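# Move glass flask from heating mantle to desk cork ring

## Task

Lift the round-bottom flask out of the heating mantle and set it standing upright in a cork ring placed on the desk; the cork rings must first be fetched from the shelved bench by the window. The task fails if the flask ever touches the floor, if it breaks (glass breaks from a drop beyond a few centimetres or any hard knock), or if the robot tips over or is left leaning. At the end the gripper must have released the flask and moved away, and the flask must stay in place without the robot supporting it.

## Robot and tools

Robot: a Hello Robot Stretch 3 with one arm. It has a two-wheel base, a lift that rides up and down a mast, and a telescoping arm that sticks out of the robot's right side. The arm cannot reach forward, so to move the gripper toward the front you drive the base. The base is 0.33 m long and 0.34 m wide. Turning in place pivots about the point between the drive wheels, 0.05 m behind the front edge. With the arm pulled in and the wrist folded, the wrist pokes up to 0.06 m past the right side and a spin sweeps a 0.28 m radius; an unfolded, level gripper reaches beyond that circle.

Frames: the base frame has its origin on the floor midway between the drive wheels, x forward, y left, z up. hand_pose is given in this frame, at the spot where the closed fingertips meet; with all wrist joints at zero its x axis points up, y points along the arm back toward the mast, and z toward the robot's rear. Fingertips are round pads 0.04 m wide. The odometry frame is the base frame as it was when the scene began.

execute_actions: argument "actions" is a list holding one action or none (none just reports state and images). Optional "cameras" is a list chosen from head_camera, nav_camera, wrist_camera, all; omitted, null or ["all"] returns every camera, [] returns none. An action may contain "base", "joints" and "contact_limits"; all its motions begin together. "base" holds exactly one relative move measured from the base position in the latest reported state: translate_m is a straight drive in metres, -1 to 1, positive forward; rotate_rad is a turn in place in radians, -3.2 to 3.2, positive counter-clockwise (left). There is no sideways motion. "joints" is a map from joint name to an absolute target: lift_m 0 to 1.1 (arm height); arm_m 0 to 0.52 (extension); wrist_yaw_rad -1.345 to 4.42 (0 along the arm, positive toward the front, 3.0 folds over the base); wrist_pitch_rad -1.57 to 0.451 (0 level, negative tips fingertips down); wrist_roll_rad -2.911 to 2.911 (0 fingers side by side, level); gripper_m -0.089 to 0.179 (bigger is wider; real fingertip gap is about 0.007 m less when nearly shut and 0.025 m less when fully open, zero under 0.007); head_pan_rad -3.953 to 1.73 (0 forward, positive left, -1.57 looks along the arm); head_tilt_rad -1.53 to 0.419 (negative looks down). Done tolerances: lift and arm ±0.004, gripper ±0.004, wrist yaw and roll ±0.02, pitch ±0.05, head ±0.02. A joint you leave out may still be driving toward an older target. "contact_limits" takes {"arm_m": effort percent 1 to 100}; the arm halts with contact_stop when its effort reaches that (negative when retracting), and the cap also limits holding force until the next action. Too low a value stops it immediately. Any unknown key or out-of-range number rejects the call with no motion. If a result reports a stop, the later movement, wait and finished_scene calls in that same reply are skipped.

wait: "seconds" 0 to 10; commands nothing and returns the same state and images.

zoom_image: "camera" plus "region" [x0, y0, x1, y1] in pixels, origin top-left, at most 504 by 504; works only on full images from the latest result.

finished_scene: "scene" is the number of the current scene; it ends that scene for good and reports success. A reply with no tool call ends everything.

Result lines: base_status and joint_status give how each motion ended: done, off_target (stopped short, may still push), contact_stop, time_out, torque_fault. After the last three the old target is dropped. on_its_own covers things not commanded; its "held at" is the held target, not the actual position. joint_positions, motor_effort (percent, positive toward higher values, bracketed number is the noisy peak; readings carry fixed biases), lidar_m (12 distances in metres, 30 degree sectors, 1st straight ahead then counter-clockwise, 4th left, 7th behind, 10th right, "-" nothing seen; plane 0.17 m up, blind to glass, table tops and the robot; mast and low lift can hide sectors 5, 6, 9, 10), wrist_depth_mm and head_depth_mm (7 by 7 grids of median depths; head image is sideways), base_odometry (wheel-based, slip counts), turned_by_wheels and turned_by_imu, base_tilt in degrees (forward/right positive, few-degree bias), contact_limits, and the pictures line naming the image order.

Stops: the arm and lift halt and go slack when pushing firmly; a slack lift can sag under load or be pushed up by closing fingers on a surface. Base, wrist and head never auto-stop. Wrist servos overloaded for several seconds turn off for 10 s (torque_fault).

Gripper: to hold, command a width below the object's; to let go, command at least 0.02 above where the pads touched. Readings do not prove a grasp. Squeezing too hard triggers a stall guard that weakens the grip; send a new value to re-squeeze.

Speed: the base only moves fast (0.30 m/s, 1.9 rad/s) when lift_m is under 0.30, arm_m under 0.03 and wrist_yaw_rad over 2.54; otherwise 0.10 m/s and 0.63 rad/s.

Self-collision: fold or unfold the wrist only with lift_m between 0.32 and 0.95, wrist_pitch_rad -0.4, roll near 0. Once folded the lift may drop to 0.25. With wrist_yaw_rad below -0.4 keep pitch at -0.5 or lower.

Safety: pushing against something rigid with the gripper above about 0.45 m can tip the robot, more so with a raised contact limit or a second push. Don't drive while gripping or pressing on something fixed. If the base snags, reverse the last move in small steps; if tilted, free the gripper and lower lift_m to about 0.2. Lower the flask gently, avoid knocks, keep it over furniture rather than floor, and note loose objects may get nudged. The robot keeps its last command while you think.

Each tool is called after "Request:" as name(argument=value, ...), one argument or row to a line, values as JSON.

## Session

Request:
execute_actions(
  actions=[],
)

Scene clock: 0.00 s.
base_odometry: x=+0.000 y=+0.000 heading=+0.000 (m, m, rad; odometry frame)
turned_by_wheels: +0.000 (rad since the last result)
turned_by_imu: +0.000 (rad since the last result)
base_tilt: forward=-2.9 right=+0.3 (deg)
lidar_m: 1.71 1.82 1.70 1.92 1.65 1.32 1.33 1.59 2.21 1.90 1.51 1.51
head_depth_mm: 2086 1809 1797 2140 2105 1530 1547 / 2052 1928 1924 2274 2167 1650 1645 / 2061 2133 2113 2402 2239 1784 1787 / 2051 2693 2701 2735 2665 1939 1929 / 2051 2886 2945 2963 2996 2960 2377 / 2047 2849 3009 2969 2951 2949 2428 / 2053 2664 2709 2687 2672 2678 2388
base_status: not commanded
joint_positions: lift_m=+0.549 arm_m=-0.002 wrist_yaw_rad=+2.995 wrist_pitch_rad=-0.418 wrist_roll_rad=-0.006 gripper_m=+0.037 head_pan_rad=+0.002 head_tilt_rad=+0.001
joint_status: not commanded
motor_effort: left_wheel=+0 right_wheel=+0 lift_m=+26 arm_m=-1 wrist_yaw_rad=-1 wrist_pitch_rad=+7 wrist_roll_rad=+0 gripper_m=+0 head_pan_rad=+0 head_tilt_rad=+2 (%)
hand_pose: x=+0.0116 y=+0.0795 z=+0.5617 quat_wxyz=(+0.197, +0.698, +0.096, +0.681) (m; base frame)
wrist_depth_mm: - - - - - - - / - - - - - - - / - - - - - - - / - - - - - - - / - - - - - - - / 851 856 - 876 897 892 892 / 729 727 - 741 731 755 762
pictures: head_camera (sideways: a quarter turn clockwise sets it upright), nav_camera (sideways: a quarter turn counterclockwise sets it upright), wrist_camera
Images, in order (width x height): head_camera 896x504, nav_camera 672x504, wrist_camera 644x364.

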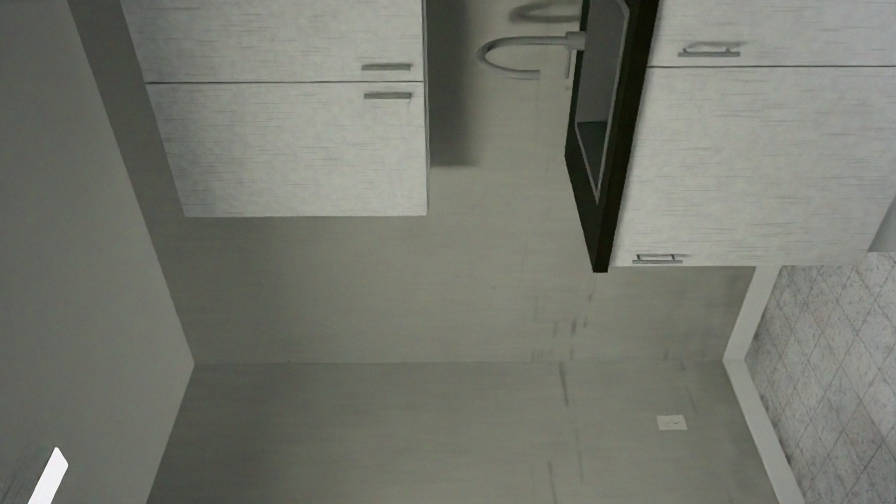

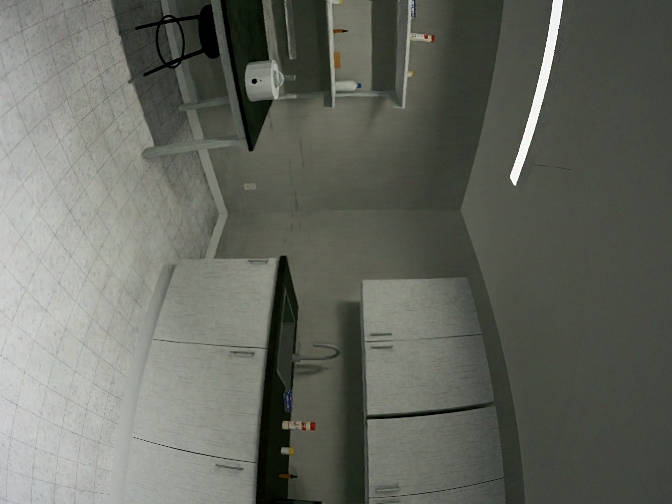

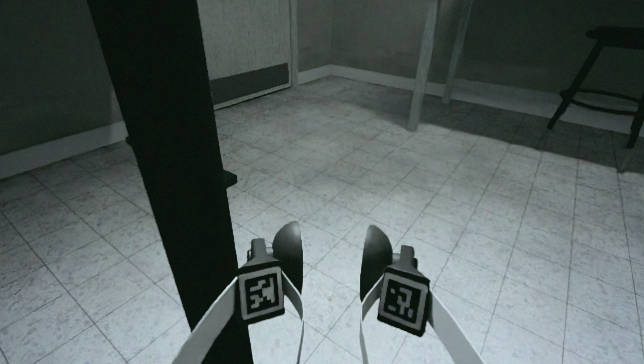

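Request:
execute_actions(
  actions=[
    {"joints":{"head_pan_rad":0.9,"head_tilt_rad":-0.3}},
  ],
  cameras=["head_camera","nav_camera"],
)

Request:
execute_actions(
  actions=[
    {"joints":{"head_pan_rad":-1.5,"head_tilt_rad":-0.3}},
  ],
  cameras=["head_camera","nav_camera"],
)

Request:
execute_actions(
  actions=[
    {"joints":{"head_pan_rad":-3.1,"head_tilt_rad":-0.3}},
  ],
  cameras=["head_camera","nav_camera"],
)

Scene clock: 1.47 s.
base_odometry: x=+0.000 y=+0.000 heading=+0.000 (m, m, rad; odometry frame)
turned_by_wheels: +0.000 (rad since the last result)
turned_by_imu: +0.000 (rad since the last result)
base_tilt: forward=-2.9 right=+0.3 (deg)
lidar_m: 1.71 1.82 1.70 1.93 1.65 1.32 1.32 1.59 2.21 1.90 1.51 1.51
head_depth_mm: 2050 2226 2318 1685 2520 2041 1587 / 2059 2217 2308 2016 2490 2011 1599 / 2083 2234 2339 2010 2512 2034 1597 / 2085 2190 2311 1980 2546 2018 1600 / 2064 2232 2367 1987 2548 2039 1586 / 2073 2204 2318 1973 2524 2021 1592 / 2131 2234 2343 2396 2490 1938 1593
base_status: not commanded
joint_positions: lift_m=+0.549 arm_m=-0.002 wrist_yaw_rad=+2.995 wrist_pitch_rad=-0.418 wrist_roll_rad=-0.006 gripper_m=+0.037 head_pan_rad=+0.893 head_tilt_rad=-0.296
joint_status: all done
motor_effort: left_wheel=-1(0) right_wheel=+0(0) lift_m=+26(26) arm_m=+0(1) wrist_yaw_rad=+0(0) wrist_pitch_rad=+7(7) wrist_roll_rad=+0(0) gripper_m=+0(0) head_pan_rad=+5(50) head_tilt_rad=-2(18) (%)
hand_pose: x=+0.0116 y=+0.0795 z=+0.5617 quat_wxyz=(+0.197, +0.698, +0.096, +0.681) (m; base frame)
wrist_depth_mm: - - - - - - - / - - - - - - - / - - - - - - - / - - - - - - - / - - - - - - - / 848 872 - 880 907 899 907 / 720 736 - 752 728 758 757
pictures: head_camera (sideways: a quarter turn clockwise sets it upright), nav_camera (sideways: a quarter turn counterclockwise sets it upright)
Images, in order (width x height): head_camera 896x504, nav_camera 672x504.

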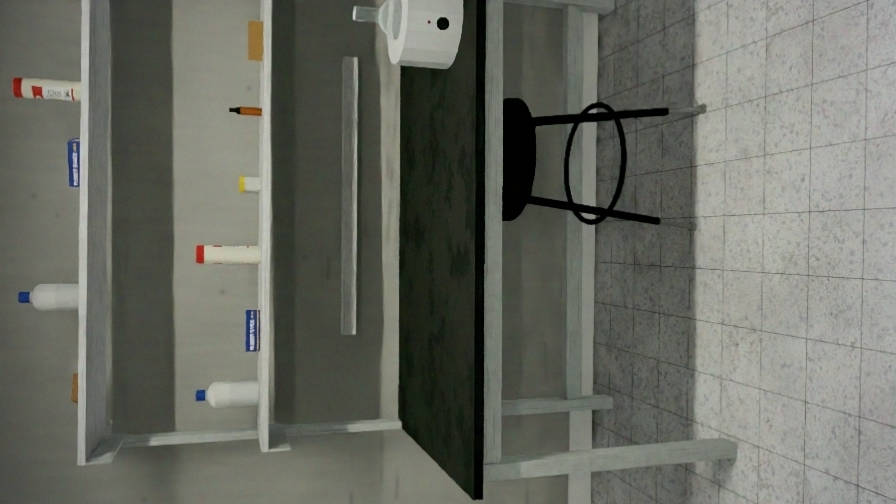

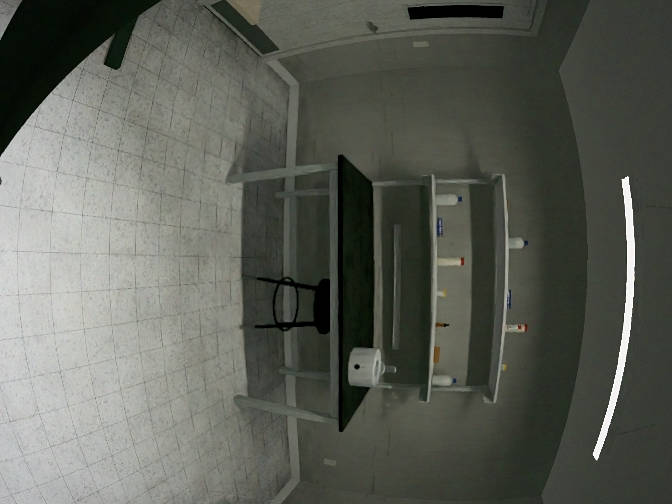

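Scene clock: 3.20 s.
base_odometry: x=+0.000 y=+0.000 heading=+0.000 (m, m, rad; odometry frame)
turned_by_wheels: +0.000 (rad since the last result)
turned_by_imu: +0.000 (rad since the last result)
base_tilt: forward=-2.9 right=+0.3 (deg)
lidar_m: 1.71 1.83 1.70 1.92 1.65 1.32 1.33 1.59 2.20 1.90 1.51 1.51
head_depth_mm: 2296 2377 2461 2010 2592 2038 1605 / 2476 2547 2650 2664 2475 2058 1590 / 2681 2795 2902 3071 2777 2008 1608 / 2637 2787 2935 3177 2748 2023 1610 / 2448 2542 2624 2814 2776 2020 1581 / 2247 2315 2398 2575 2634 2026 1590 / 2093 2166 2241 2349 2402 2032 1594
base_status: not commanded
joint_positions: lift_m=+0.549 arm_m=-0.002 wrist_yaw_rad=+2.995 wrist_pitch_rad=-0.418 wrist_roll_rad=-0.006 gripper_m=+0.037 head_pan_rad=-1.493 head_tilt_rad=-0.296
joint_status: all done
motor_effort: left_wheel=+0(1) right_wheel=+0(0) lift_m=+26(26) arm_m=-1(1) wrist_yaw_rad=+0(0) wrist_pitch_rad=+7(7) wrist_roll_rad=+0(0) gripper_m=+1(0) head_pan_rad=-4(46) head_tilt_rad=-1(1) (%)
hand_pose: x=+0.0116 y=+0.0795 z=+0.5617 quat_wxyz=(+0.197, +0.698, +0.096, +0.681) (m; base frame)
wrist_depth_mm: - - - - - - - / - - - - - - - / - - - - - - - / - - - - - - - / - - - - - - - / 868 855 - 875 903 900 898 / 725 734 - 756 724 757 760
pictures: head_camera (sideways: a quarter turn clockwise sets it upright), nav_camera (sideways: a quarter turn counterclockwise sets it upright)
Images, in order (width x height): head_camera 896x504, nav_camera 672x504.

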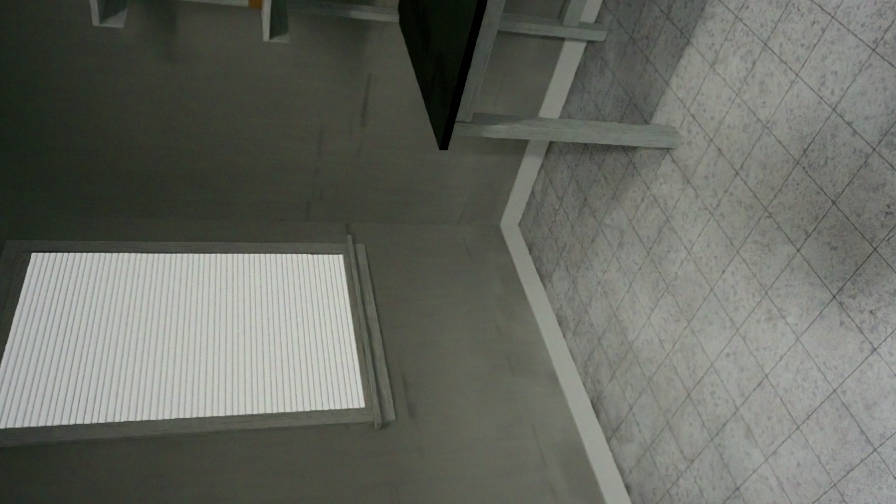

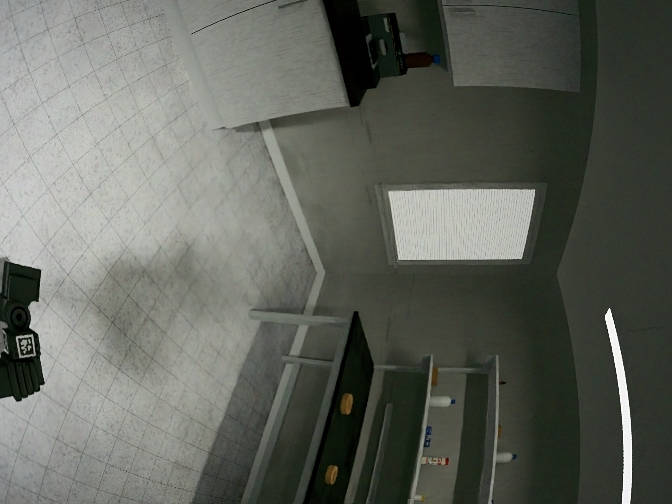

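Scene clock: 4.57 s.
base_odometry: x=+0.000 y=+0.000 heading=+0.000 (m, m, rad; odometry frame)
turned_by_wheels: +0.000 (rad since the last result)
turned_by_imu: +0.000 (rad since the last result)
base_tilt: forward=-2.9 right=+0.3 (deg)
lidar_m: 1.71 1.82 1.70 1.92 1.65 1.32 1.32 1.59 2.21 1.90 1.52 1.52
head_depth_mm: 1573 1626 1716 1746 1249 1757 1583 / 1691 1754 1829 1915 1254 1517 1537 / 1805 1893 2019 2110 1249 2030 1580 / 1985 2080 2149 2317 2385 2031 1588 / 2122 2270 2425 2536 2654 2004 1577 / 2356 2481 2665 2810 2770 2008 1586 / 2367 2449 2590 2654 2676 1993 1576
base_status: not commanded
joint_positions: lift_m=+0.549 arm_m=-0.002 wrist_yaw_rad=+2.995 wrist_pitch_rad=-0.418 wrist_roll_rad=-0.006 gripper_m=+0.037 head_pan_rad=-3.093 head_tilt_rad=-0.296
joint_status: all done
motor_effort: left_wheel=-1(0) right_wheel=+0(0) lift_m=+26(26) arm_m=-1(0) wrist_yaw_rad=-1(1) wrist_pitch_rad=+7(7) wrist_roll_rad=+0(0) gripper_m=+1(0) head_pan_rad=-4(48) head_tilt_rad=-1(1) (%)
hand_pose: x=+0.0116 y=+0.0795 z=+0.5617 quat_wxyz=(+0.197, +0.698, +0.096, +0.681) (m; base frame)
wrist_depth_mm: - - - - - - - / - - - - - - - / - - - - - - - / - - - - - - - / - - - - - - - / 847 863 - 869 907 889 898 / 728 740 - 737 726 759 760
pictures: head_camera (sideways: a quarter turn clockwise sets it upright), nav_camera (sideways: a quarter turn counterclockwise sets it upright)
Images, in order (width x height): head_camera 896x504, nav_camera 672x504.

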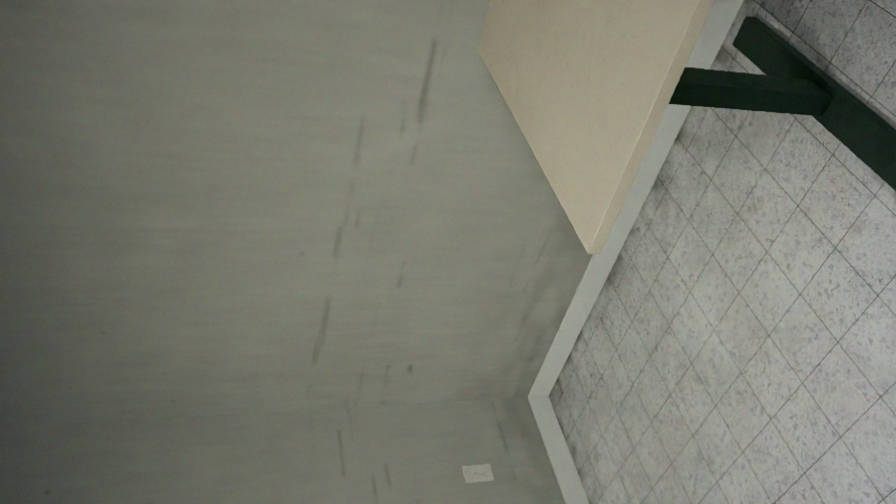

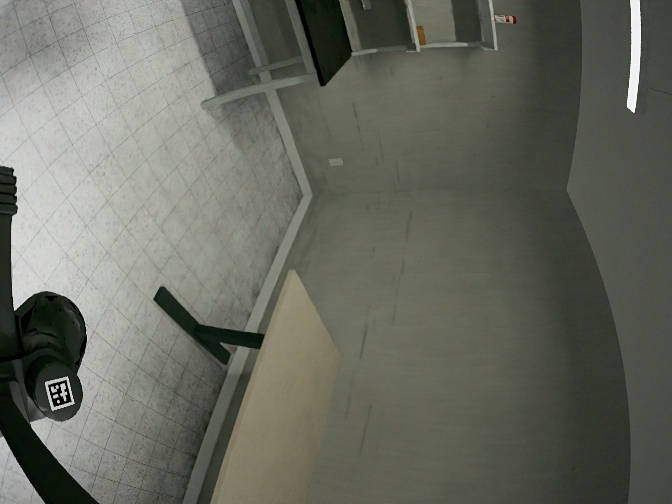

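Request:
execute_actions(
  actions=[
    {"joints":{"head_pan_rad":-2.2,"head_tilt_rad":-0.4,"lift_m":0.27}},
  ],
  cameras=["head_camera","nav_camera"],
)

Scene clock: 9.33 s.
base_odometry: x=+0.000 y=+0.000 heading=+0.000 (m, m, rad; odometry frame)
turned_by_wheels: +0.000 (rad since the last result)
turned_by_imu: -0.001 (rad since the last result)
base_tilt: forward=-2.8 right=+0.2 (deg)
lidar_m: 1.72 1.83 1.70 1.92 1.65 1.31 1.32 1.59 2.21 1.90 1.52 1.51
head_depth_mm: 1986 2124 2265 2430 2357 1800 1477 / 2020 2117 2206 2303 2249 1782 1465 / 2039 2137 2208 2393 2332 1804 1460 / 2051 2133 2222 2428 2347 1793 1447 / 2060 2158 2202 2467 2339 1789 1454 / 2049 2169 2271 2502 2294 1780 1453 / 2065 2177 2275 2482 2307 1777 1448
base_status: not commanded
joint_positions: lift_m=+0.271 arm_m=-0.002 wrist_yaw_rad=+2.995 wrist_pitch_rad=-0.418 wrist_roll_rad=-0.006 gripper_m=+0.037 head_pan_rad=-2.207 head_tilt_rad=-0.395
joint_status: all done
motor_effort: left_wheel=+0(0) right_wheel=+0(0) lift_m=+12(17) arm_m=-1(0) wrist_yaw_rad=-1(1) wrist_pitch_rad=+7(7) wrist_roll_rad=+0(0) gripper_m=+1(1) head_pan_rad=+4(49) head_tilt_rad=-2(10) (%)
hand_pose: x=+0.0116 y=+0.0795 z=+0.2834 quat_wxyz=(+0.197, +0.698, +0.096, +0.681) (m; base frame)
wrist_depth_mm: - - - - - - - / - - - - - - - / - - - - - - - / 764 775 788 798 799 809 822 / 602 607 635 624 640 640 645 / 505 506 - 537 527 528 528 / 439 - - - 430 447 446
pictures: head_camera (sideways: a quarter turn clockwise sets it upright), nav_camera (sideways: a quarter turn counterclockwise sets it upright)
Images, in order (width x height): head_camera 896x504, nav_camera 672x504.

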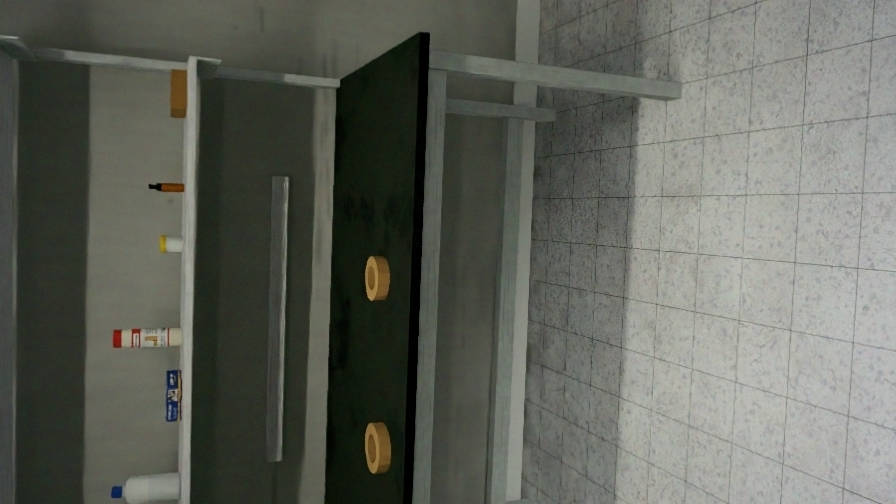

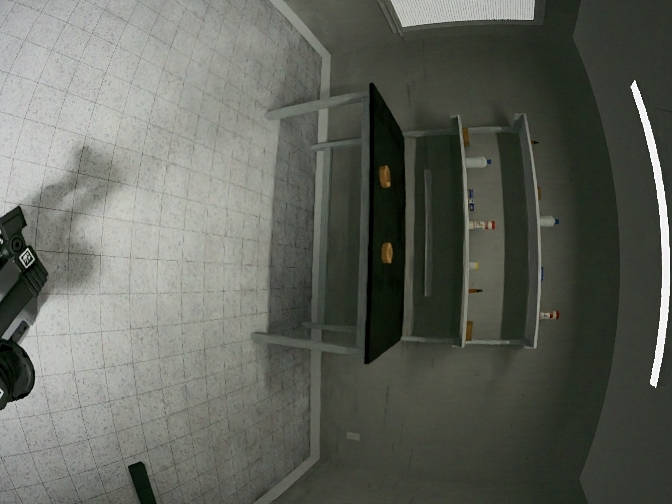

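Request:
zoom_image(
  camera="head_camera",
  region=[280,240,480,490],
)

Region (280, 240, 480, 490) of head_camera's 896x504 image, scaled by 2.016, with more detail than that image has; it fills the left 403 columns of this view, and the rest is white.

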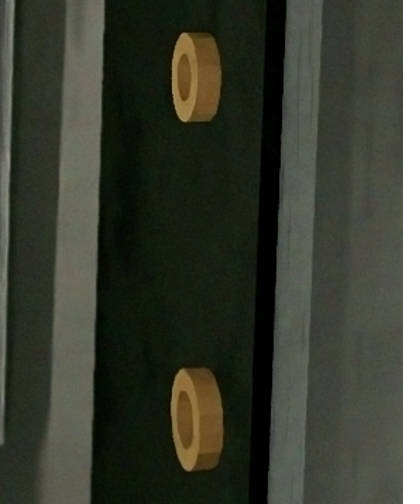

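Request:
execute_actions(
  actions=[
    {"base":{"rotate_rad":-2.08},"joints":{"head_pan_rad":0,"head_tilt_rad":-0.6}},
  ],
  cameras=[],
)

Request:
execute_actions(
  actions=[
    {"base":{"translate_m":1.0}},
  ],
  cameras=["nav_camera"],
)

Request:
execute_actions(
  actions=[
    {"base":{"rotate_rad":1.38},"joints":{"head_pan_rad":-1.57,"head_tilt_rad":-0.7,"lift_m":0.9}},
  ],
  cameras=["head_camera","nav_camera"],
)

Scene clock: 13.20 s.
base_odometry: x=+0.000 y=+0.000 heading=-2.080 (m, m, rad; odometry frame)
turned_by_wheels: -2.080 (rad since the last result)
turned_by_imu: -2.069 (rad since the last result)
base_tilt: forward=-2.9 right=+0.3 (deg)
lidar_m: 2.21 1.90 1.51 1.51 1.73 1.82 1.70 1.93 1.33 1.32 1.34 1.59
head_depth_mm: 1969 2038 2254 2323 1828 1503 1273 / 1975 2070 2389 2293 1815 1509 1279 / 2007 2040 2435 2301 1807 1495 1268 / 2032 2024 2477 2310 1796 1484 1266 / 2072 1994 2516 2284 1796 1482 1269 / 2112 1984 2544 2298 1781 1496 1264 / 2141 1991 2649 2272 1790 1481 1251
base_status: done
joint_positions: lift_m=+0.271 arm_m=-0.002 wrist_yaw_rad=+2.995 wrist_pitch_rad=-0.418 wrist_roll_rad=-0.006 gripper_m=+0.037 head_pan_rad=-0.007 head_tilt_rad=-0.593
joint_status: all done
motor_effort: left_wheel=+5(19) right_wheel=-3(7) lift_m=+12(12) arm_m=-1(1) wrist_yaw_rad=-1(0) wrist_pitch_rad=+7(7) wrist_roll_rad=+0(0) gripper_m=+0(0) head_pan_rad=+4(45) head_tilt_rad=-3(14) (%)
hand_pose: x=+0.0116 y=+0.0795 z=+0.2834 quat_wxyz=(+0.197, +0.698, +0.096, +0.681) (m; base frame)
wrist_depth_mm: - - - - - - - / - - - - - - - / - - - - - - - / 769 767 781 781 800 818 823 / 602 615 634 632 641 636 646 / 497 504 - 536 528 525 527 / 442 - - - 429 444 449
pictures: none
No camera images: the call's "cameras" was empty. Leave "cameras" out to get every camera's image.

Scene clock: 18.23 s.
base_odometry: x=-0.487 y=-0.873 heading=-2.080 (m, m, rad; odometry frame)
turned_by_wheels: +0.000 (rad since the last result)
turned_by_imu: +0.008 (rad since the last result)
base_tilt: forward=-2.9 right=+0.2 (deg)
lidar_m: 1.24 1.01 1.87 1.37 1.46 2.50 2.70 2.12 1.44 1.89 0.82 1.24
head_depth_mm: 1105 1212 1308 950 747 1474 1280 / 1127 1220 1305 946 766 1501 1270 / 1173 1243 1287 949 769 1510 1270 / 1192 1291 1279 942 791 1507 1269 / 1214 1294 1268 937 810 1498 1264 / 1232 1323 1269 915 811 1479 1263 / 1259 1392 1259 902 1642 1476 1258
base_status: done
joint_positions: lift_m=+0.271 arm_m=-0.002 wrist_yaw_rad=+2.995 wrist_pitch_rad=-0.418 wrist_roll_rad=-0.006 gripper_m=+0.037 head_pan_rad=-0.007 head_tilt_rad=-0.593
joint_status: not commanded
motor_effort: left_wheel=+3(16) right_wheel=-2(4) lift_m=+12(12) arm_m=-1(1) wrist_yaw_rad=-1(0) wrist_pitch_rad=+7(7) wrist_roll_rad=+0(0) gripper_m=+0(1) head_pan_rad=+5(5) head_tilt_rad=-3(3) (%)
hand_pose: x=+0.0116 y=+0.0795 z=+0.2834 quat_wxyz=(+0.197, +0.698, +0.096, +0.681) (m; base frame)
wrist_depth_mm: - - - - - - - / - - - - - - - / - - - - - - - / 764 771 776 794 804 828 825 / 602 613 628 626 649 633 641 / 502 510 - 538 536 524 526 / 439 - - - 429 446 449
pictures: nav_camera (sideways: a quarter turn counterclockwise sets it upright)
Images, in order (width x height): nav_camera 672x504.

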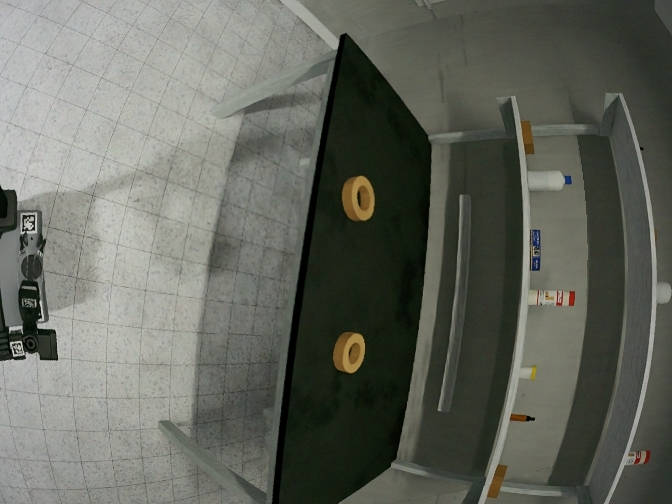

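Scene clock: 24.80 s.
base_odometry: x=-0.487 y=-0.873 heading=-0.700 (m, m, rad; odometry frame)
turned_by_wheels: +1.380 (rad since the last result)
turned_by_imu: +1.373 (rad since the last result)
base_tilt: forward=-2.9 right=+0.3 (deg)
lidar_m: 1.61 1.37 1.92 2.80 2.13 1.44 1.89 0.82 1.26 1.24 1.32 1.02
head_depth_mm: 1187 1293 1064 832 1617 - - / 1195 1300 1053 822 1614 - - / 1184 1307 1054 820 1567 - - / 1177 1315 1042 820 1564 - - / 1177 1294 1042 815 1610 - - / 1177 1295 1030 813 1591 1408 - / 1177 1297 1030 811 1577 1385 1200
base_status: done
joint_positions: lift_m=+0.899 arm_m=-0.002 wrist_yaw_rad=+2.995 wrist_pitch_rad=-0.418 wrist_roll_rad=-0.006 gripper_m=+0.037 head_pan_rad=-1.563 head_tilt_rad=-0.692
joint_status: all done
motor_effort: left_wheel=-5(15) right_wheel=+2(6) lift_m=+39(46) arm_m=-1(1) wrist_yaw_rad=+0(1) wrist_pitch_rad=+7(7) wrist_roll_rad=+0(0) gripper_m=+1(0) head_pan_rad=-5(47) head_tilt_rad=-3(12) (%)
hand_pose: x=+0.0116 y=+0.0795 z=+0.9120 quat_wxyz=(+0.197, +0.698, +0.096, +0.681) (m; base frame)
wrist_depth_mm: - - - - - - - / - - - - - - - / - - - - - - - / - - - - - - - / - - - - - - - / - - - - - - - / - - - - - - -
pictures: head_camera (sideways: a quarter turn clockwise sets it upright), nav_camera (sideways: a quarter turn counterclockwise sets it upright)
Images, in order (width x height): head_camera 896x504, nav_camera 672x504.

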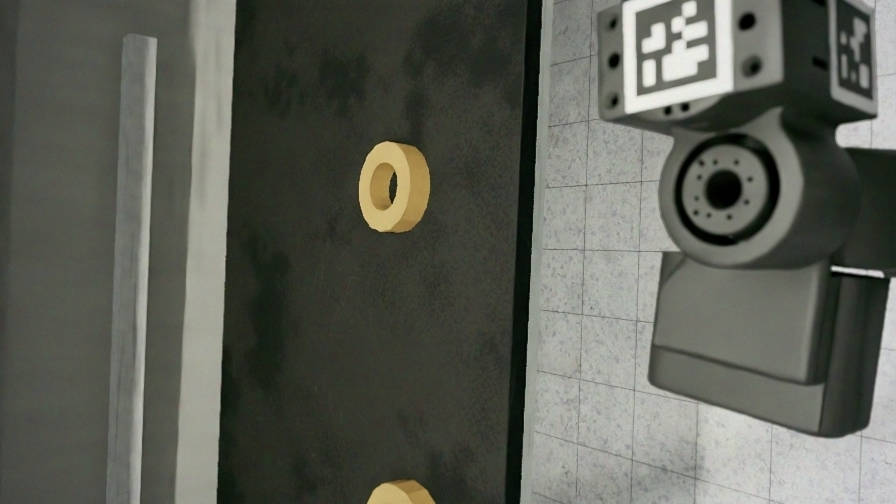

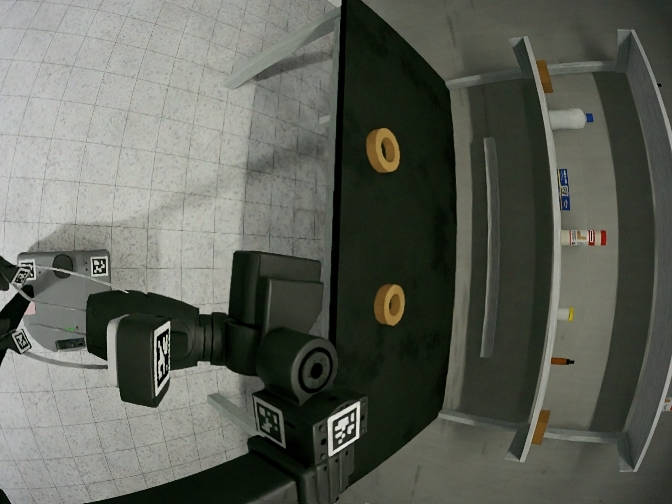

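Request:
execute_actions(
  actions=[
    {"base":{"translate_m":-0.05},"joints":{"wrist_yaw_rad":0,"gripper_m":0.179}},
  ],
  cameras=[],
)

Request:
execute_actions(
  actions=[
    {"joints":{"arm_m":0.22,"lift_m":0.86}},
  ],
  cameras=["head_camera","wrist_camera"],
)

Scene clock: 27.67 s.
base_odometry: x=-0.525 y=-0.841 heading=-0.700 (m, m, rad; odometry frame)
turned_by_wheels: +0.000 (rad since the last result)
turned_by_imu: -0.001 (rad since the last result)
base_tilt: forward=-2.9 right=+0.3 (deg)
lidar_m: 1.62 1.42 1.99 2.79 2.09 1.40 1.84 0.78 0.78 1.24 1.32 1.06
head_depth_mm: 1185 1296 1061 825 1624 - - / 1186 1298 1056 826 747 - - / 1193 1310 1055 823 803 - - / 1165 1310 1042 818 776 - - / 1178 1302 1042 813 1556 1364 1213 / 1175 1292 1036 809 1561 1390 1207 / 1178 1298 1033 811 1587 1381 1200
base_status: done
joint_positions: lift_m=+0.899 arm_m=-0.002 wrist_yaw_rad=+0.002 wrist_pitch_rad=-0.418 wrist_roll_rad=-0.006 gripper_m=+0.179 head_pan_rad=-1.563 head_tilt_rad=-0.692
joint_status: all done
motor_effort: left_wheel=-5(13) right_wheel=+2(2) lift_m=+38(39) arm_m=-1(1) wrist_yaw_rad=-2(4) wrist_pitch_rad=+7(7) wrist_roll_rad=+0(0) gripper_m=+0(90) head_pan_rad=-3(4) head_tilt_rad=-3(3) (%)
hand_pose: x=-0.0211 y=-0.3670 z=+0.9120 quat_wxyz=(+0.694, +0.148, -0.689, -0.146) (m; base frame)
wrist_depth_mm: - - - - 999 - 978 / - - - - - - - / 685 700 711 723 739 757 - / 507 512 525 530 541 552 555 / 528 447 451 436 421 429 432 / - - - - - - 454 / - - - - - - 567
pictures: none
No camera images: the call's "cameras" was empty. Leave "cameras" out to get every camera's image.

Scene clock: 30.53 s.
base_odometry: x=-0.525 y=-0.841 heading=-0.700 (m, m, rad; odometry frame)
turned_by_wheels: +0.000 (rad since the last result)
turned_by_imu: +0.000 (rad since the last result)
base_tilt: forward=-2.9 right=+0.3 (deg)
lidar_m: 1.63 1.42 1.99 2.80 2.09 1.40 1.84 0.78 0.78 1.24 1.32 1.06
head_depth_mm: 1186 1309 1061 - - - 1220 / 1188 1303 1094 - 1572 1405 1224 / 1187 1308 1103 - 1613 1391 1220 / 1178 1306 1089 - 1586 1397 1205 / 1173 1300 1033 791 1571 1386 1208 / 1171 1287 1033 806 1598 1392 1203 / 1177 1299 1032 809 1591 1384 1208
base_status: not commanded
joint_positions: lift_m=+0.861 arm_m=+0.220 wrist_yaw_rad=+0.000 wrist_pitch_rad=-0.418 wrist_roll_rad=-0.006 gripper_m=+0.179 head_pan_rad=-1.563 head_tilt_rad=-0.692
joint_status: all done
motor_effort: left_wheel=-5(5) right_wheel=+2(2) lift_m=+12(34) arm_m=+2(2) wrist_yaw_rad=+0(1) wrist_pitch_rad=+7(7) wrist_roll_rad=+0(0) gripper_m=+0(0) head_pan_rad=-3(4) head_tilt_rad=-4(3) (%)
hand_pose: x=-0.0214 y=-0.5891 z=+0.8734 quat_wxyz=(+0.694, +0.147, -0.689, -0.146) (m; base frame)
wrist_depth_mm: 894 866 870 768 787 788 773 / 878 926 907 891 871 856 840 / 583 596 603 619 631 643 659 / 436 444 445 451 459 467 476 / 346 363 356 338 343 365 370 / 291 291 292 296 298 300 315 / 239 246 250 251 254 255 261
pictures: head_camera (sideways: a quarter turn clockwise sets it upright), wrist_camera
Images, in order (width x height): head_camera 896x504, wrist_camera 644x364.

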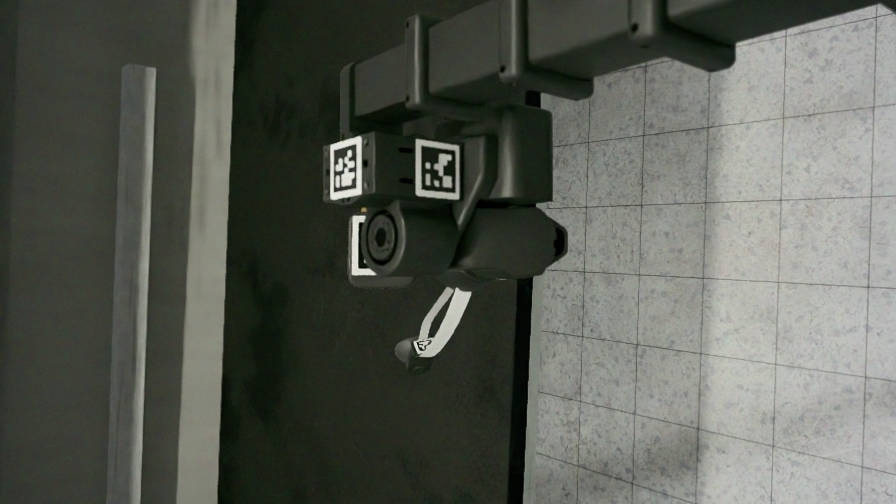

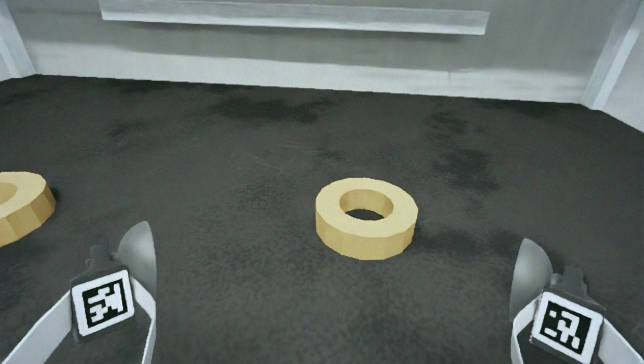

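Request:
execute_actions(
  actions=[
    {"base":{"translate_m":-0.032},"joints":{"arm_m":0.30,"lift_m":0.78,"wrist_roll_rad":0.0}},
  ],
  cameras=["head_camera","wrist_camera"],
)

Scene clock: 33.00 s.
base_odometry: x=-0.550 y=-0.820 heading=-0.700 (m, m, rad; odometry frame)
turned_by_wheels: +0.000 (rad since the last result)
turned_by_imu: -0.001 (rad since the last result)
base_tilt: forward=-2.9 right=+0.3 (deg)
lidar_m: 1.63 1.45 2.04 2.68 2.07 1.37 1.81 0.78 0.76 1.24 1.31 1.08
head_depth_mm: 1176 1299 1065 828 1534 - - / 1180 1292 1060 881 - 1404 1196 / 1180 1294 1049 - 1601 1403 1214 / 1171 1307 1046 - 1596 1399 1216 / 1172 1292 1043 815 1564 1395 1202 / 1173 1285 1034 811 1558 1393 1211 / 1174 1298 1032 812 1586 1385 1206
base_status: done
joint_positions: lift_m=+0.781 arm_m=+0.300 wrist_yaw_rad=+0.000 wrist_pitch_rad=-0.418 wrist_roll_rad=-0.004 gripper_m=+0.179 head_pan_rad=-1.563 head_tilt_rad=-0.692
joint_status: all done
motor_effort: left_wheel=-5(12) right_wheel=+2(3) lift_m=+12(9) arm_m=+2(2) wrist_yaw_rad=-1(0) wrist_pitch_rad=+7(7) wrist_roll_rad=+2(3) gripper_m=+1(1) head_pan_rad=-4(4) head_tilt_rad=-4(4) (%)
hand_pose: x=-0.0214 y=-0.6691 z=+0.7934 quat_wxyz=(+0.693, +0.147, -0.690, -0.147) (m; base frame)
wrist_depth_mm: 815 804 777 751 738 724 706 / 586 599 623 635 650 675 655 / 386 392 397 403 411 418 430 / 286 288 293 265 270 304 310 / 227 238 232 208 225 239 241 / 195 191 192 194 195 196 205 / - 162 164 165 166 167 171
pictures: head_camera (sideways: a quarter turn clockwise sets it upright), wrist_camera
Images, in order (width x height): head_camera 896x504, wrist_camera 644x364.

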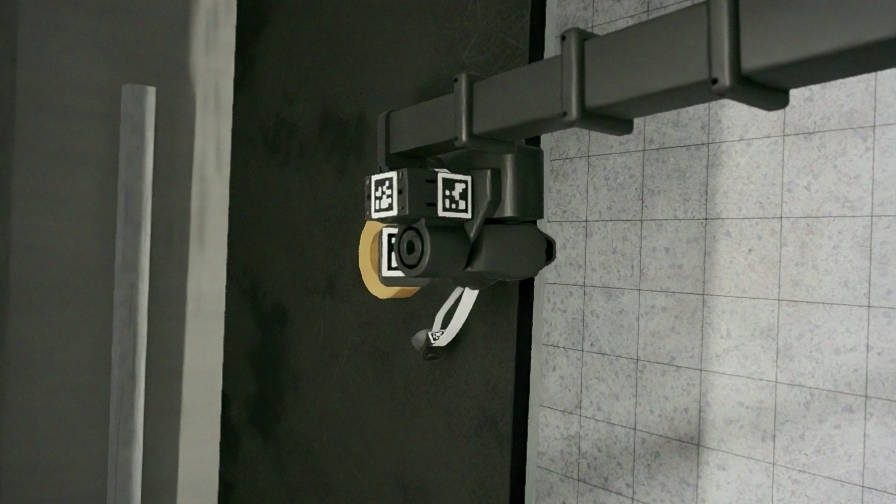

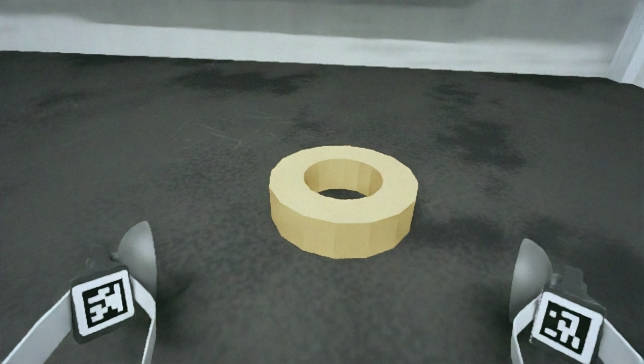

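Request:
execute_actions(
  actions=[
    {"base":{"translate_m":-0.008},"joints":{"arm_m":0.395,"lift_m":0.762}},
  ],
  cameras=["head_camera","wrist_camera"],
)

Scene clock: 35.27 s.
base_odometry: x=-0.556 y=-0.815 heading=-0.700 (m, m, rad; odometry frame)
turned_by_wheels: +0.000 (rad since the last result)
turned_by_imu: +0.000 (rad since the last result)
base_tilt: forward=-3.0 right=+0.3 (deg)
lidar_m: 1.63 1.45 2.05 2.68 2.06 1.36 1.80 0.78 0.75 1.24 1.31 1.09
head_depth_mm: 1184 1296 1065 833 1588 - - / 1183 1308 1058 855 - 1400 1220 / 1185 1294 1120 755 1569 1403 1216 / 1172 1302 1088 772 1573 1398 1217 / 1170 1311 1040 795 1557 1404 1214 / 1178 1290 1037 811 1561 1387 1206 / 1177 1288 1026 808 1578 1385 1200
base_status: done
joint_positions: lift_m=+0.763 arm_m=+0.395 wrist_yaw_rad=-0.001 wrist_pitch_rad=-0.417 wrist_roll_rad=-0.004 gripper_m=+0.179 head_pan_rad=-1.563 head_tilt_rad=-0.692
joint_status: all done
motor_effort: left_wheel=-5(12) right_wheel=+2(5) lift_m=+11(14) arm_m=+3(2) wrist_yaw_rad=+1(2) wrist_pitch_rad=+7(7) wrist_roll_rad=+2(2) gripper_m=+0(0) head_pan_rad=-4(4) head_tilt_rad=-4(4) (%)
hand_pose: x=-0.0218 y=-0.7642 z=+0.7757 quat_wxyz=(+0.693, +0.146, -0.690, -0.147) (m; base frame)
wrist_depth_mm: 724 697 688 667 663 647 629 / 525 539 547 564 579 599 662 / 342 348 351 360 364 375 381 / 253 256 260 263 266 269 273 / 202 211 175 184 171 212 214 / 172 168 138 172 135 174 182 / - 142 135 114 122 148 153
pictures: head_camera (sideways: a quarter turn clockwise sets it upright), wrist_camera
Images, in order (width x height): head_camera 896x504, wrist_camera 644x364.

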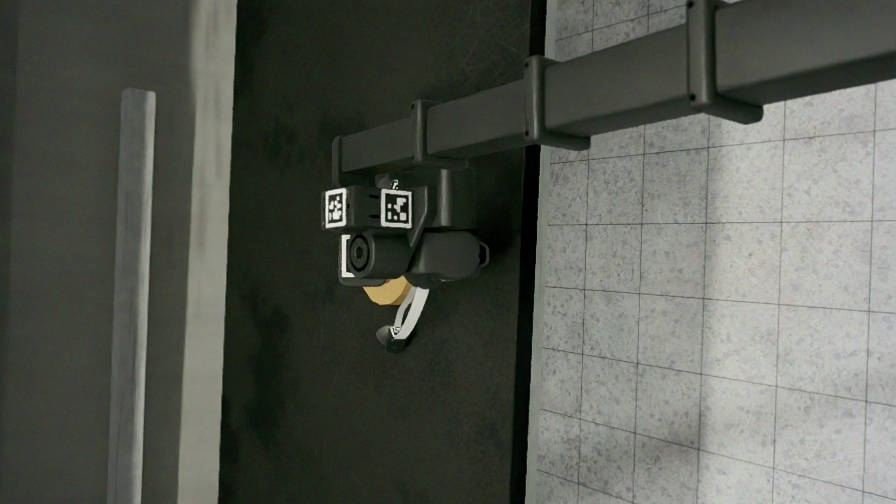

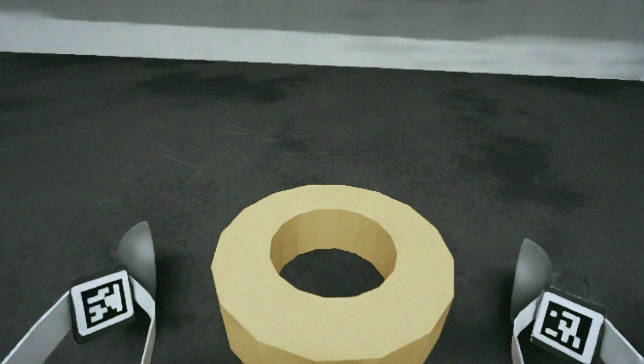

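Request:
execute_actions(
  actions=[
    {"joints":{"lift_m":0.756,"gripper_m":0.13}},
  ],
  cameras=["wrist_camera"],
)

Request:
execute_actions(
  actions=[
    {"joints":{"gripper_m":0.07}},
  ],
  cameras=["wrist_camera"],
)

Scene clock: 36.53 s.
base_odometry: x=-0.556 y=-0.815 heading=-0.700 (m, m, rad; odometry frame)
turned_by_wheels: +0.000 (rad since the last result)
turned_by_imu: +0.000 (rad since the last result)
base_tilt: forward=-2.9 right=+0.3 (deg)
lidar_m: 1.63 1.46 2.06 2.68 2.06 1.36 1.79 0.78 0.76 1.24 1.31 1.09
head_depth_mm: 1180 1301 1057 828 1591 - - / 1180 1299 1059 850 - 1409 1198 / 1190 1296 1115 775 1579 1403 1214 / 1167 1299 1084 773 1562 1399 1210 / 1178 1287 1034 816 1557 1388 1208 / 1181 1288 1033 813 1559 1385 1209 / 1180 1299 1029 806 1600 1377 1204
base_status: not commanded
joint_positions: lift_m=+0.757 arm_m=+0.395 wrist_yaw_rad=-0.003 wrist_pitch_rad=-0.383 wrist_roll_rad=-0.004 gripper_m=+0.130 head_pan_rad=-1.563 head_tilt_rad=-0.692
joint_status: all done
motor_effort: left_wheel=-5(5) right_wheel=+3(3) lift_m=+8(8) arm_m=+3(3) wrist_yaw_rad=+3(4) wrist_pitch_rad=-12(12) wrist_roll_rad=+2(2) gripper_m=-4(95) head_pan_rad=-3(4) head_tilt_rad=-4(4) (%)
hand_pose: x=-0.0222 y=-0.7683 z=+0.7775 quat_wxyz=(+0.695, +0.134, -0.693, -0.136) (m; base frame)
wrist_depth_mm: 715 697 689 675 659 642 628 / 605 615 629 654 687 671 657 / 366 372 382 388 400 405 417 / 265 268 273 276 281 284 290 / 208 210 173 182 176 220 222 / 171 177 135 175 138 - 180 / 149 141 122 115 120 145 154
pictures: wrist_camera
Images, in order (width x height): wrist_camera 644x364.

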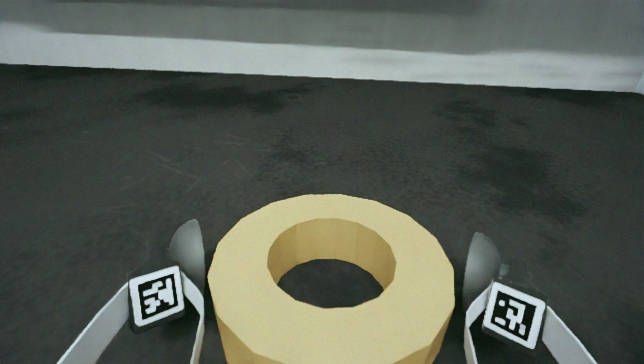

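Scene clock: 37.63 s.
base_odometry: x=-0.556 y=-0.815 heading=-0.700 (m, m, rad; odometry frame)
turned_by_wheels: +0.000 (rad since the last result)
turned_by_imu: +0.000 (rad since the last result)
base_tilt: forward=-2.9 right=+0.3 (deg)
lidar_m: 1.63 1.46 2.05 2.68 2.06 1.36 1.80 1.85 0.75 1.24 1.31 1.09
head_depth_mm: 1182 1305 1063 828 1577 - - / 1185 1301 1062 852 - 1405 1203 / 1182 1303 1121 772 1565 1403 1212 / 1171 1302 1091 772 1557 1393 1211 / 1171 1300 1041 814 1573 1385 1220 / 1179 1294 1038 807 1553 1393 1213 / 1175 1287 1031 807 1579 1395 1197
base_status: not commanded
joint_positions: lift_m=+0.757 arm_m=+0.395 wrist_yaw_rad=-0.005 wrist_pitch_rad=-0.380 wrist_roll_rad=-0.004 gripper_m=+0.071 head_pan_rad=-1.563 head_tilt_rad=-0.692
joint_status: all done
motor_effort: left_wheel=-7(7) right_wheel=+4(4) lift_m=+8(8) arm_m=+1(2) wrist_yaw_rad=+6(6) wrist_pitch_rad=-13(13) wrist_roll_rad=+2(2) gripper_m=-23(100) head_pan_rad=-4(4) head_tilt_rad=-4(3) (%)
hand_pose: x=-0.0227 y=-0.7688 z=+0.7782 quat_wxyz=(+0.696, +0.132, -0.693, -0.135) (m; base frame)
wrist_depth_mm: 716 693 687 669 649 637 629 / 605 628 644 700 680 675 658 / 372 377 386 394 404 412 421 / 267 272 275 280 283 286 292 / 208 211 174 182 176 221 223 / 170 173 135 176 138 183 181 / 145 145 122 115 119 146 152
pictures: wrist_camera
Images, in order (width x height): wrist_camera 644x364.

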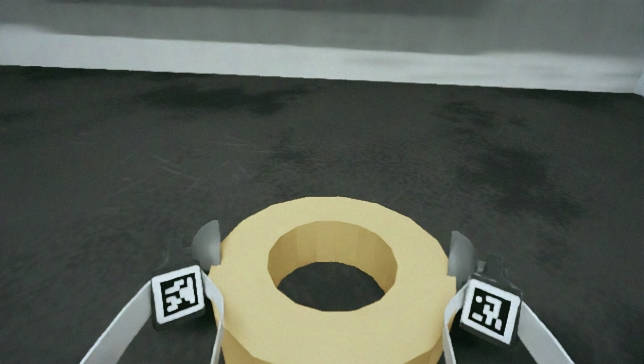

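Request:
execute_actions(
  actions=[
    {"joints":{"lift_m":0.80}},
  ],
  cameras=["wrist_camera"],
)

Request:
execute_actions(
  actions=[
    {"base":{"rotate_rad":-0.9},"joints":{"lift_m":0.84,"arm_m":0.0,"head_pan_rad":-2.4,"head_tilt_rad":-0.6}},
  ],
)

Scene clock: 39.43 s.
base_odometry: x=-0.556 y=-0.815 heading=-0.700 (m, m, rad; odometry frame)
turned_by_wheels: +0.000 (rad since the last result)
turned_by_imu: +0.000 (rad since the last result)
base_tilt: forward=-2.9 right=+0.2 (deg)
lidar_m: 1.64 1.46 2.05 2.68 2.07 1.36 1.80 0.78 0.75 1.23 1.31 1.08
head_depth_mm: 1172 1297 1059 833 1543 - - / 1182 1296 1102 - 1613 1388 1218 / 1190 1301 1171 785 1568 1413 1213 / 1171 1305 1131 766 1570 1386 1213 / 1173 1286 1041 814 1570 1392 1213 / 1169 1290 1036 810 1553 1375 1212 / 1168 1294 1027 811 1589 1384 1201
base_status: not commanded
joint_positions: lift_m=+0.799 arm_m=+0.395 wrist_yaw_rad=-0.002 wrist_pitch_rad=-0.419 wrist_roll_rad=-0.004 gripper_m=+0.074 head_pan_rad=-1.563 head_tilt_rad=-0.692
joint_status: all done
motor_effort: left_wheel=-5(7) right_wheel=+3(4) lift_m=+39(39) arm_m=+1(2) wrist_yaw_rad=+2(6) wrist_pitch_rad=+8(13) wrist_roll_rad=+2(2) gripper_m=-21(22) head_pan_rad=-4(4) head_tilt_rad=-4(4) (%)
hand_pose: x=-0.0219 y=-0.7640 z=+0.8117 quat_wxyz=(+0.693, +0.147, -0.690, -0.148) (m; base frame)
wrist_depth_mm: 720 697 684 672 654 642 633 / 658 667 684 707 686 678 667 / 432 438 446 451 458 465 482 / 319 322 325 331 335 340 343 / 253 257 174 181 177 267 270 / 211 213 135 210 138 228 222 / 180 180 121 114 119 181 188
pictures: wrist_camera
Images, in order (width x height): wrist_camera 644x364.

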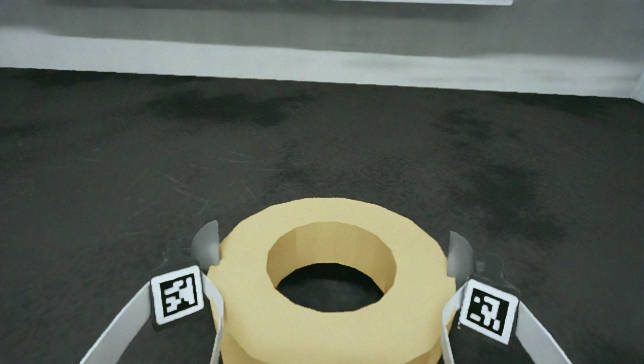

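Scene clock: 43.53 s.
base_odometry: x=-0.556 y=-0.815 heading=-1.600 (m, m, rad; odometry frame)
turned_by_wheels: -0.900 (rad since the last result)
turned_by_imu: -0.897 (rad since the last result)
base_tilt: forward=-2.9 right=+0.3 (deg)
lidar_m: 1.09 1.10 1.46 1.53 2.49 2.68 2.06 1.36 1.80 0.75 1.24 1.24
head_depth_mm: 1621 1780 1373 2198 1799 1490 1269 / 1606 1746 1378 2186 1799 1489 1259 / 1590 1731 1350 1730 1738 1472 1294 / 1586 1711 1853 2093 1794 1488 - / 1546 1714 1887 2087 1771 1509 - / 1526 1684 1839 2076 1762 1503 - / 1502 1660 1844 2039 1770 1472 -
base_status: done
joint_positions: lift_m=+0.839 arm_m=+0.000 wrist_yaw_rad=+0.000 wrist_pitch_rad=-0.420 wrist_roll_rad=-0.003 gripper_m=+0.074 head_pan_rad=-2.393 head_tilt_rad=-0.606
joint_status: all done
motor_effort: left_wheel=+4(12) right_wheel=-3(7) lift_m=+39(40) arm_m=-3(3) wrist_yaw_rad=+0(2) wrist_pitch_rad=+8(8) wrist_roll_rad=+2(2) gripper_m=-21(20) head_pan_rad=-3(47) head_tilt_rad=+3(11) (%)
hand_pose: x=-0.0216 y=-0.3694 z=+0.8515 quat_wxyz=(+0.693, +0.148, -0.690, -0.148) (m; base frame)
wrist_depth_mm: 906 - - - - - - / 820 834 - - - - - / 531 543 548 - - - - / 393 428 594 - - - - / 389 - 174 181 177 - - / - - 135 - 138 - - / - - 121 115 119 - -
pictures: head_camera (sideways: a quarter turn clockwise sets it upright), nav_camera (sideways: a quarter turn counterclockwise sets it upright), wrist_camera
Images, in order (width x height): head_camera 896x504, nav_camera 672x504, wrist_camera 644x364.

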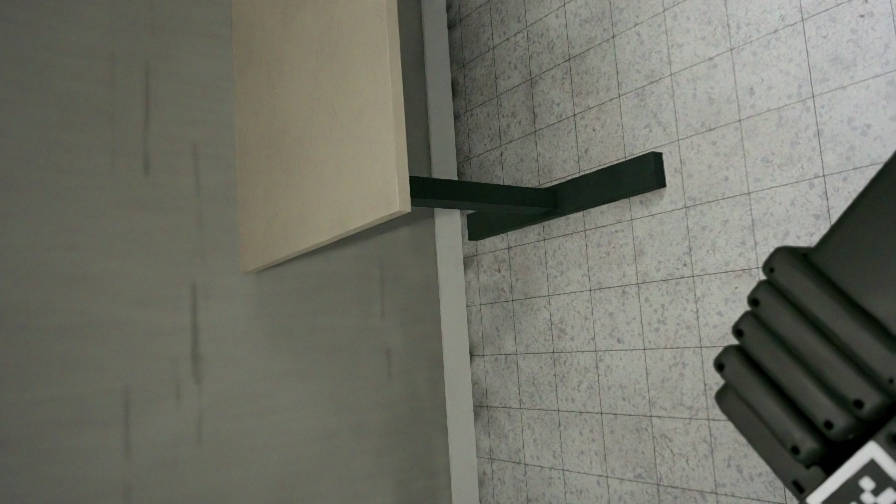

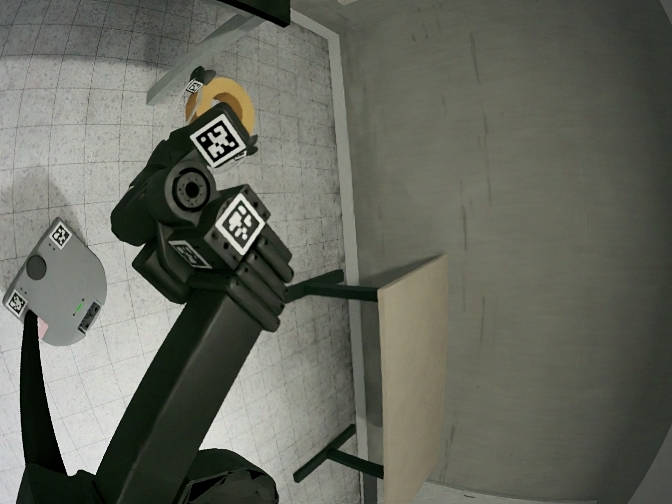

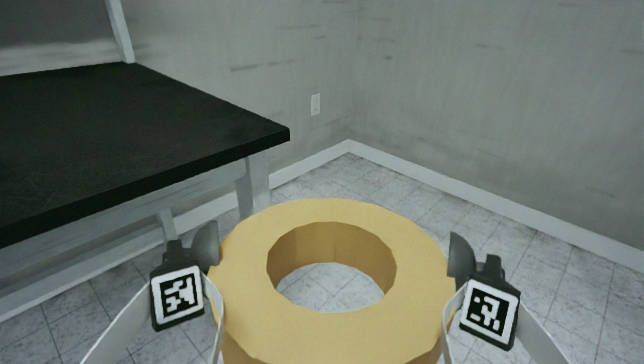

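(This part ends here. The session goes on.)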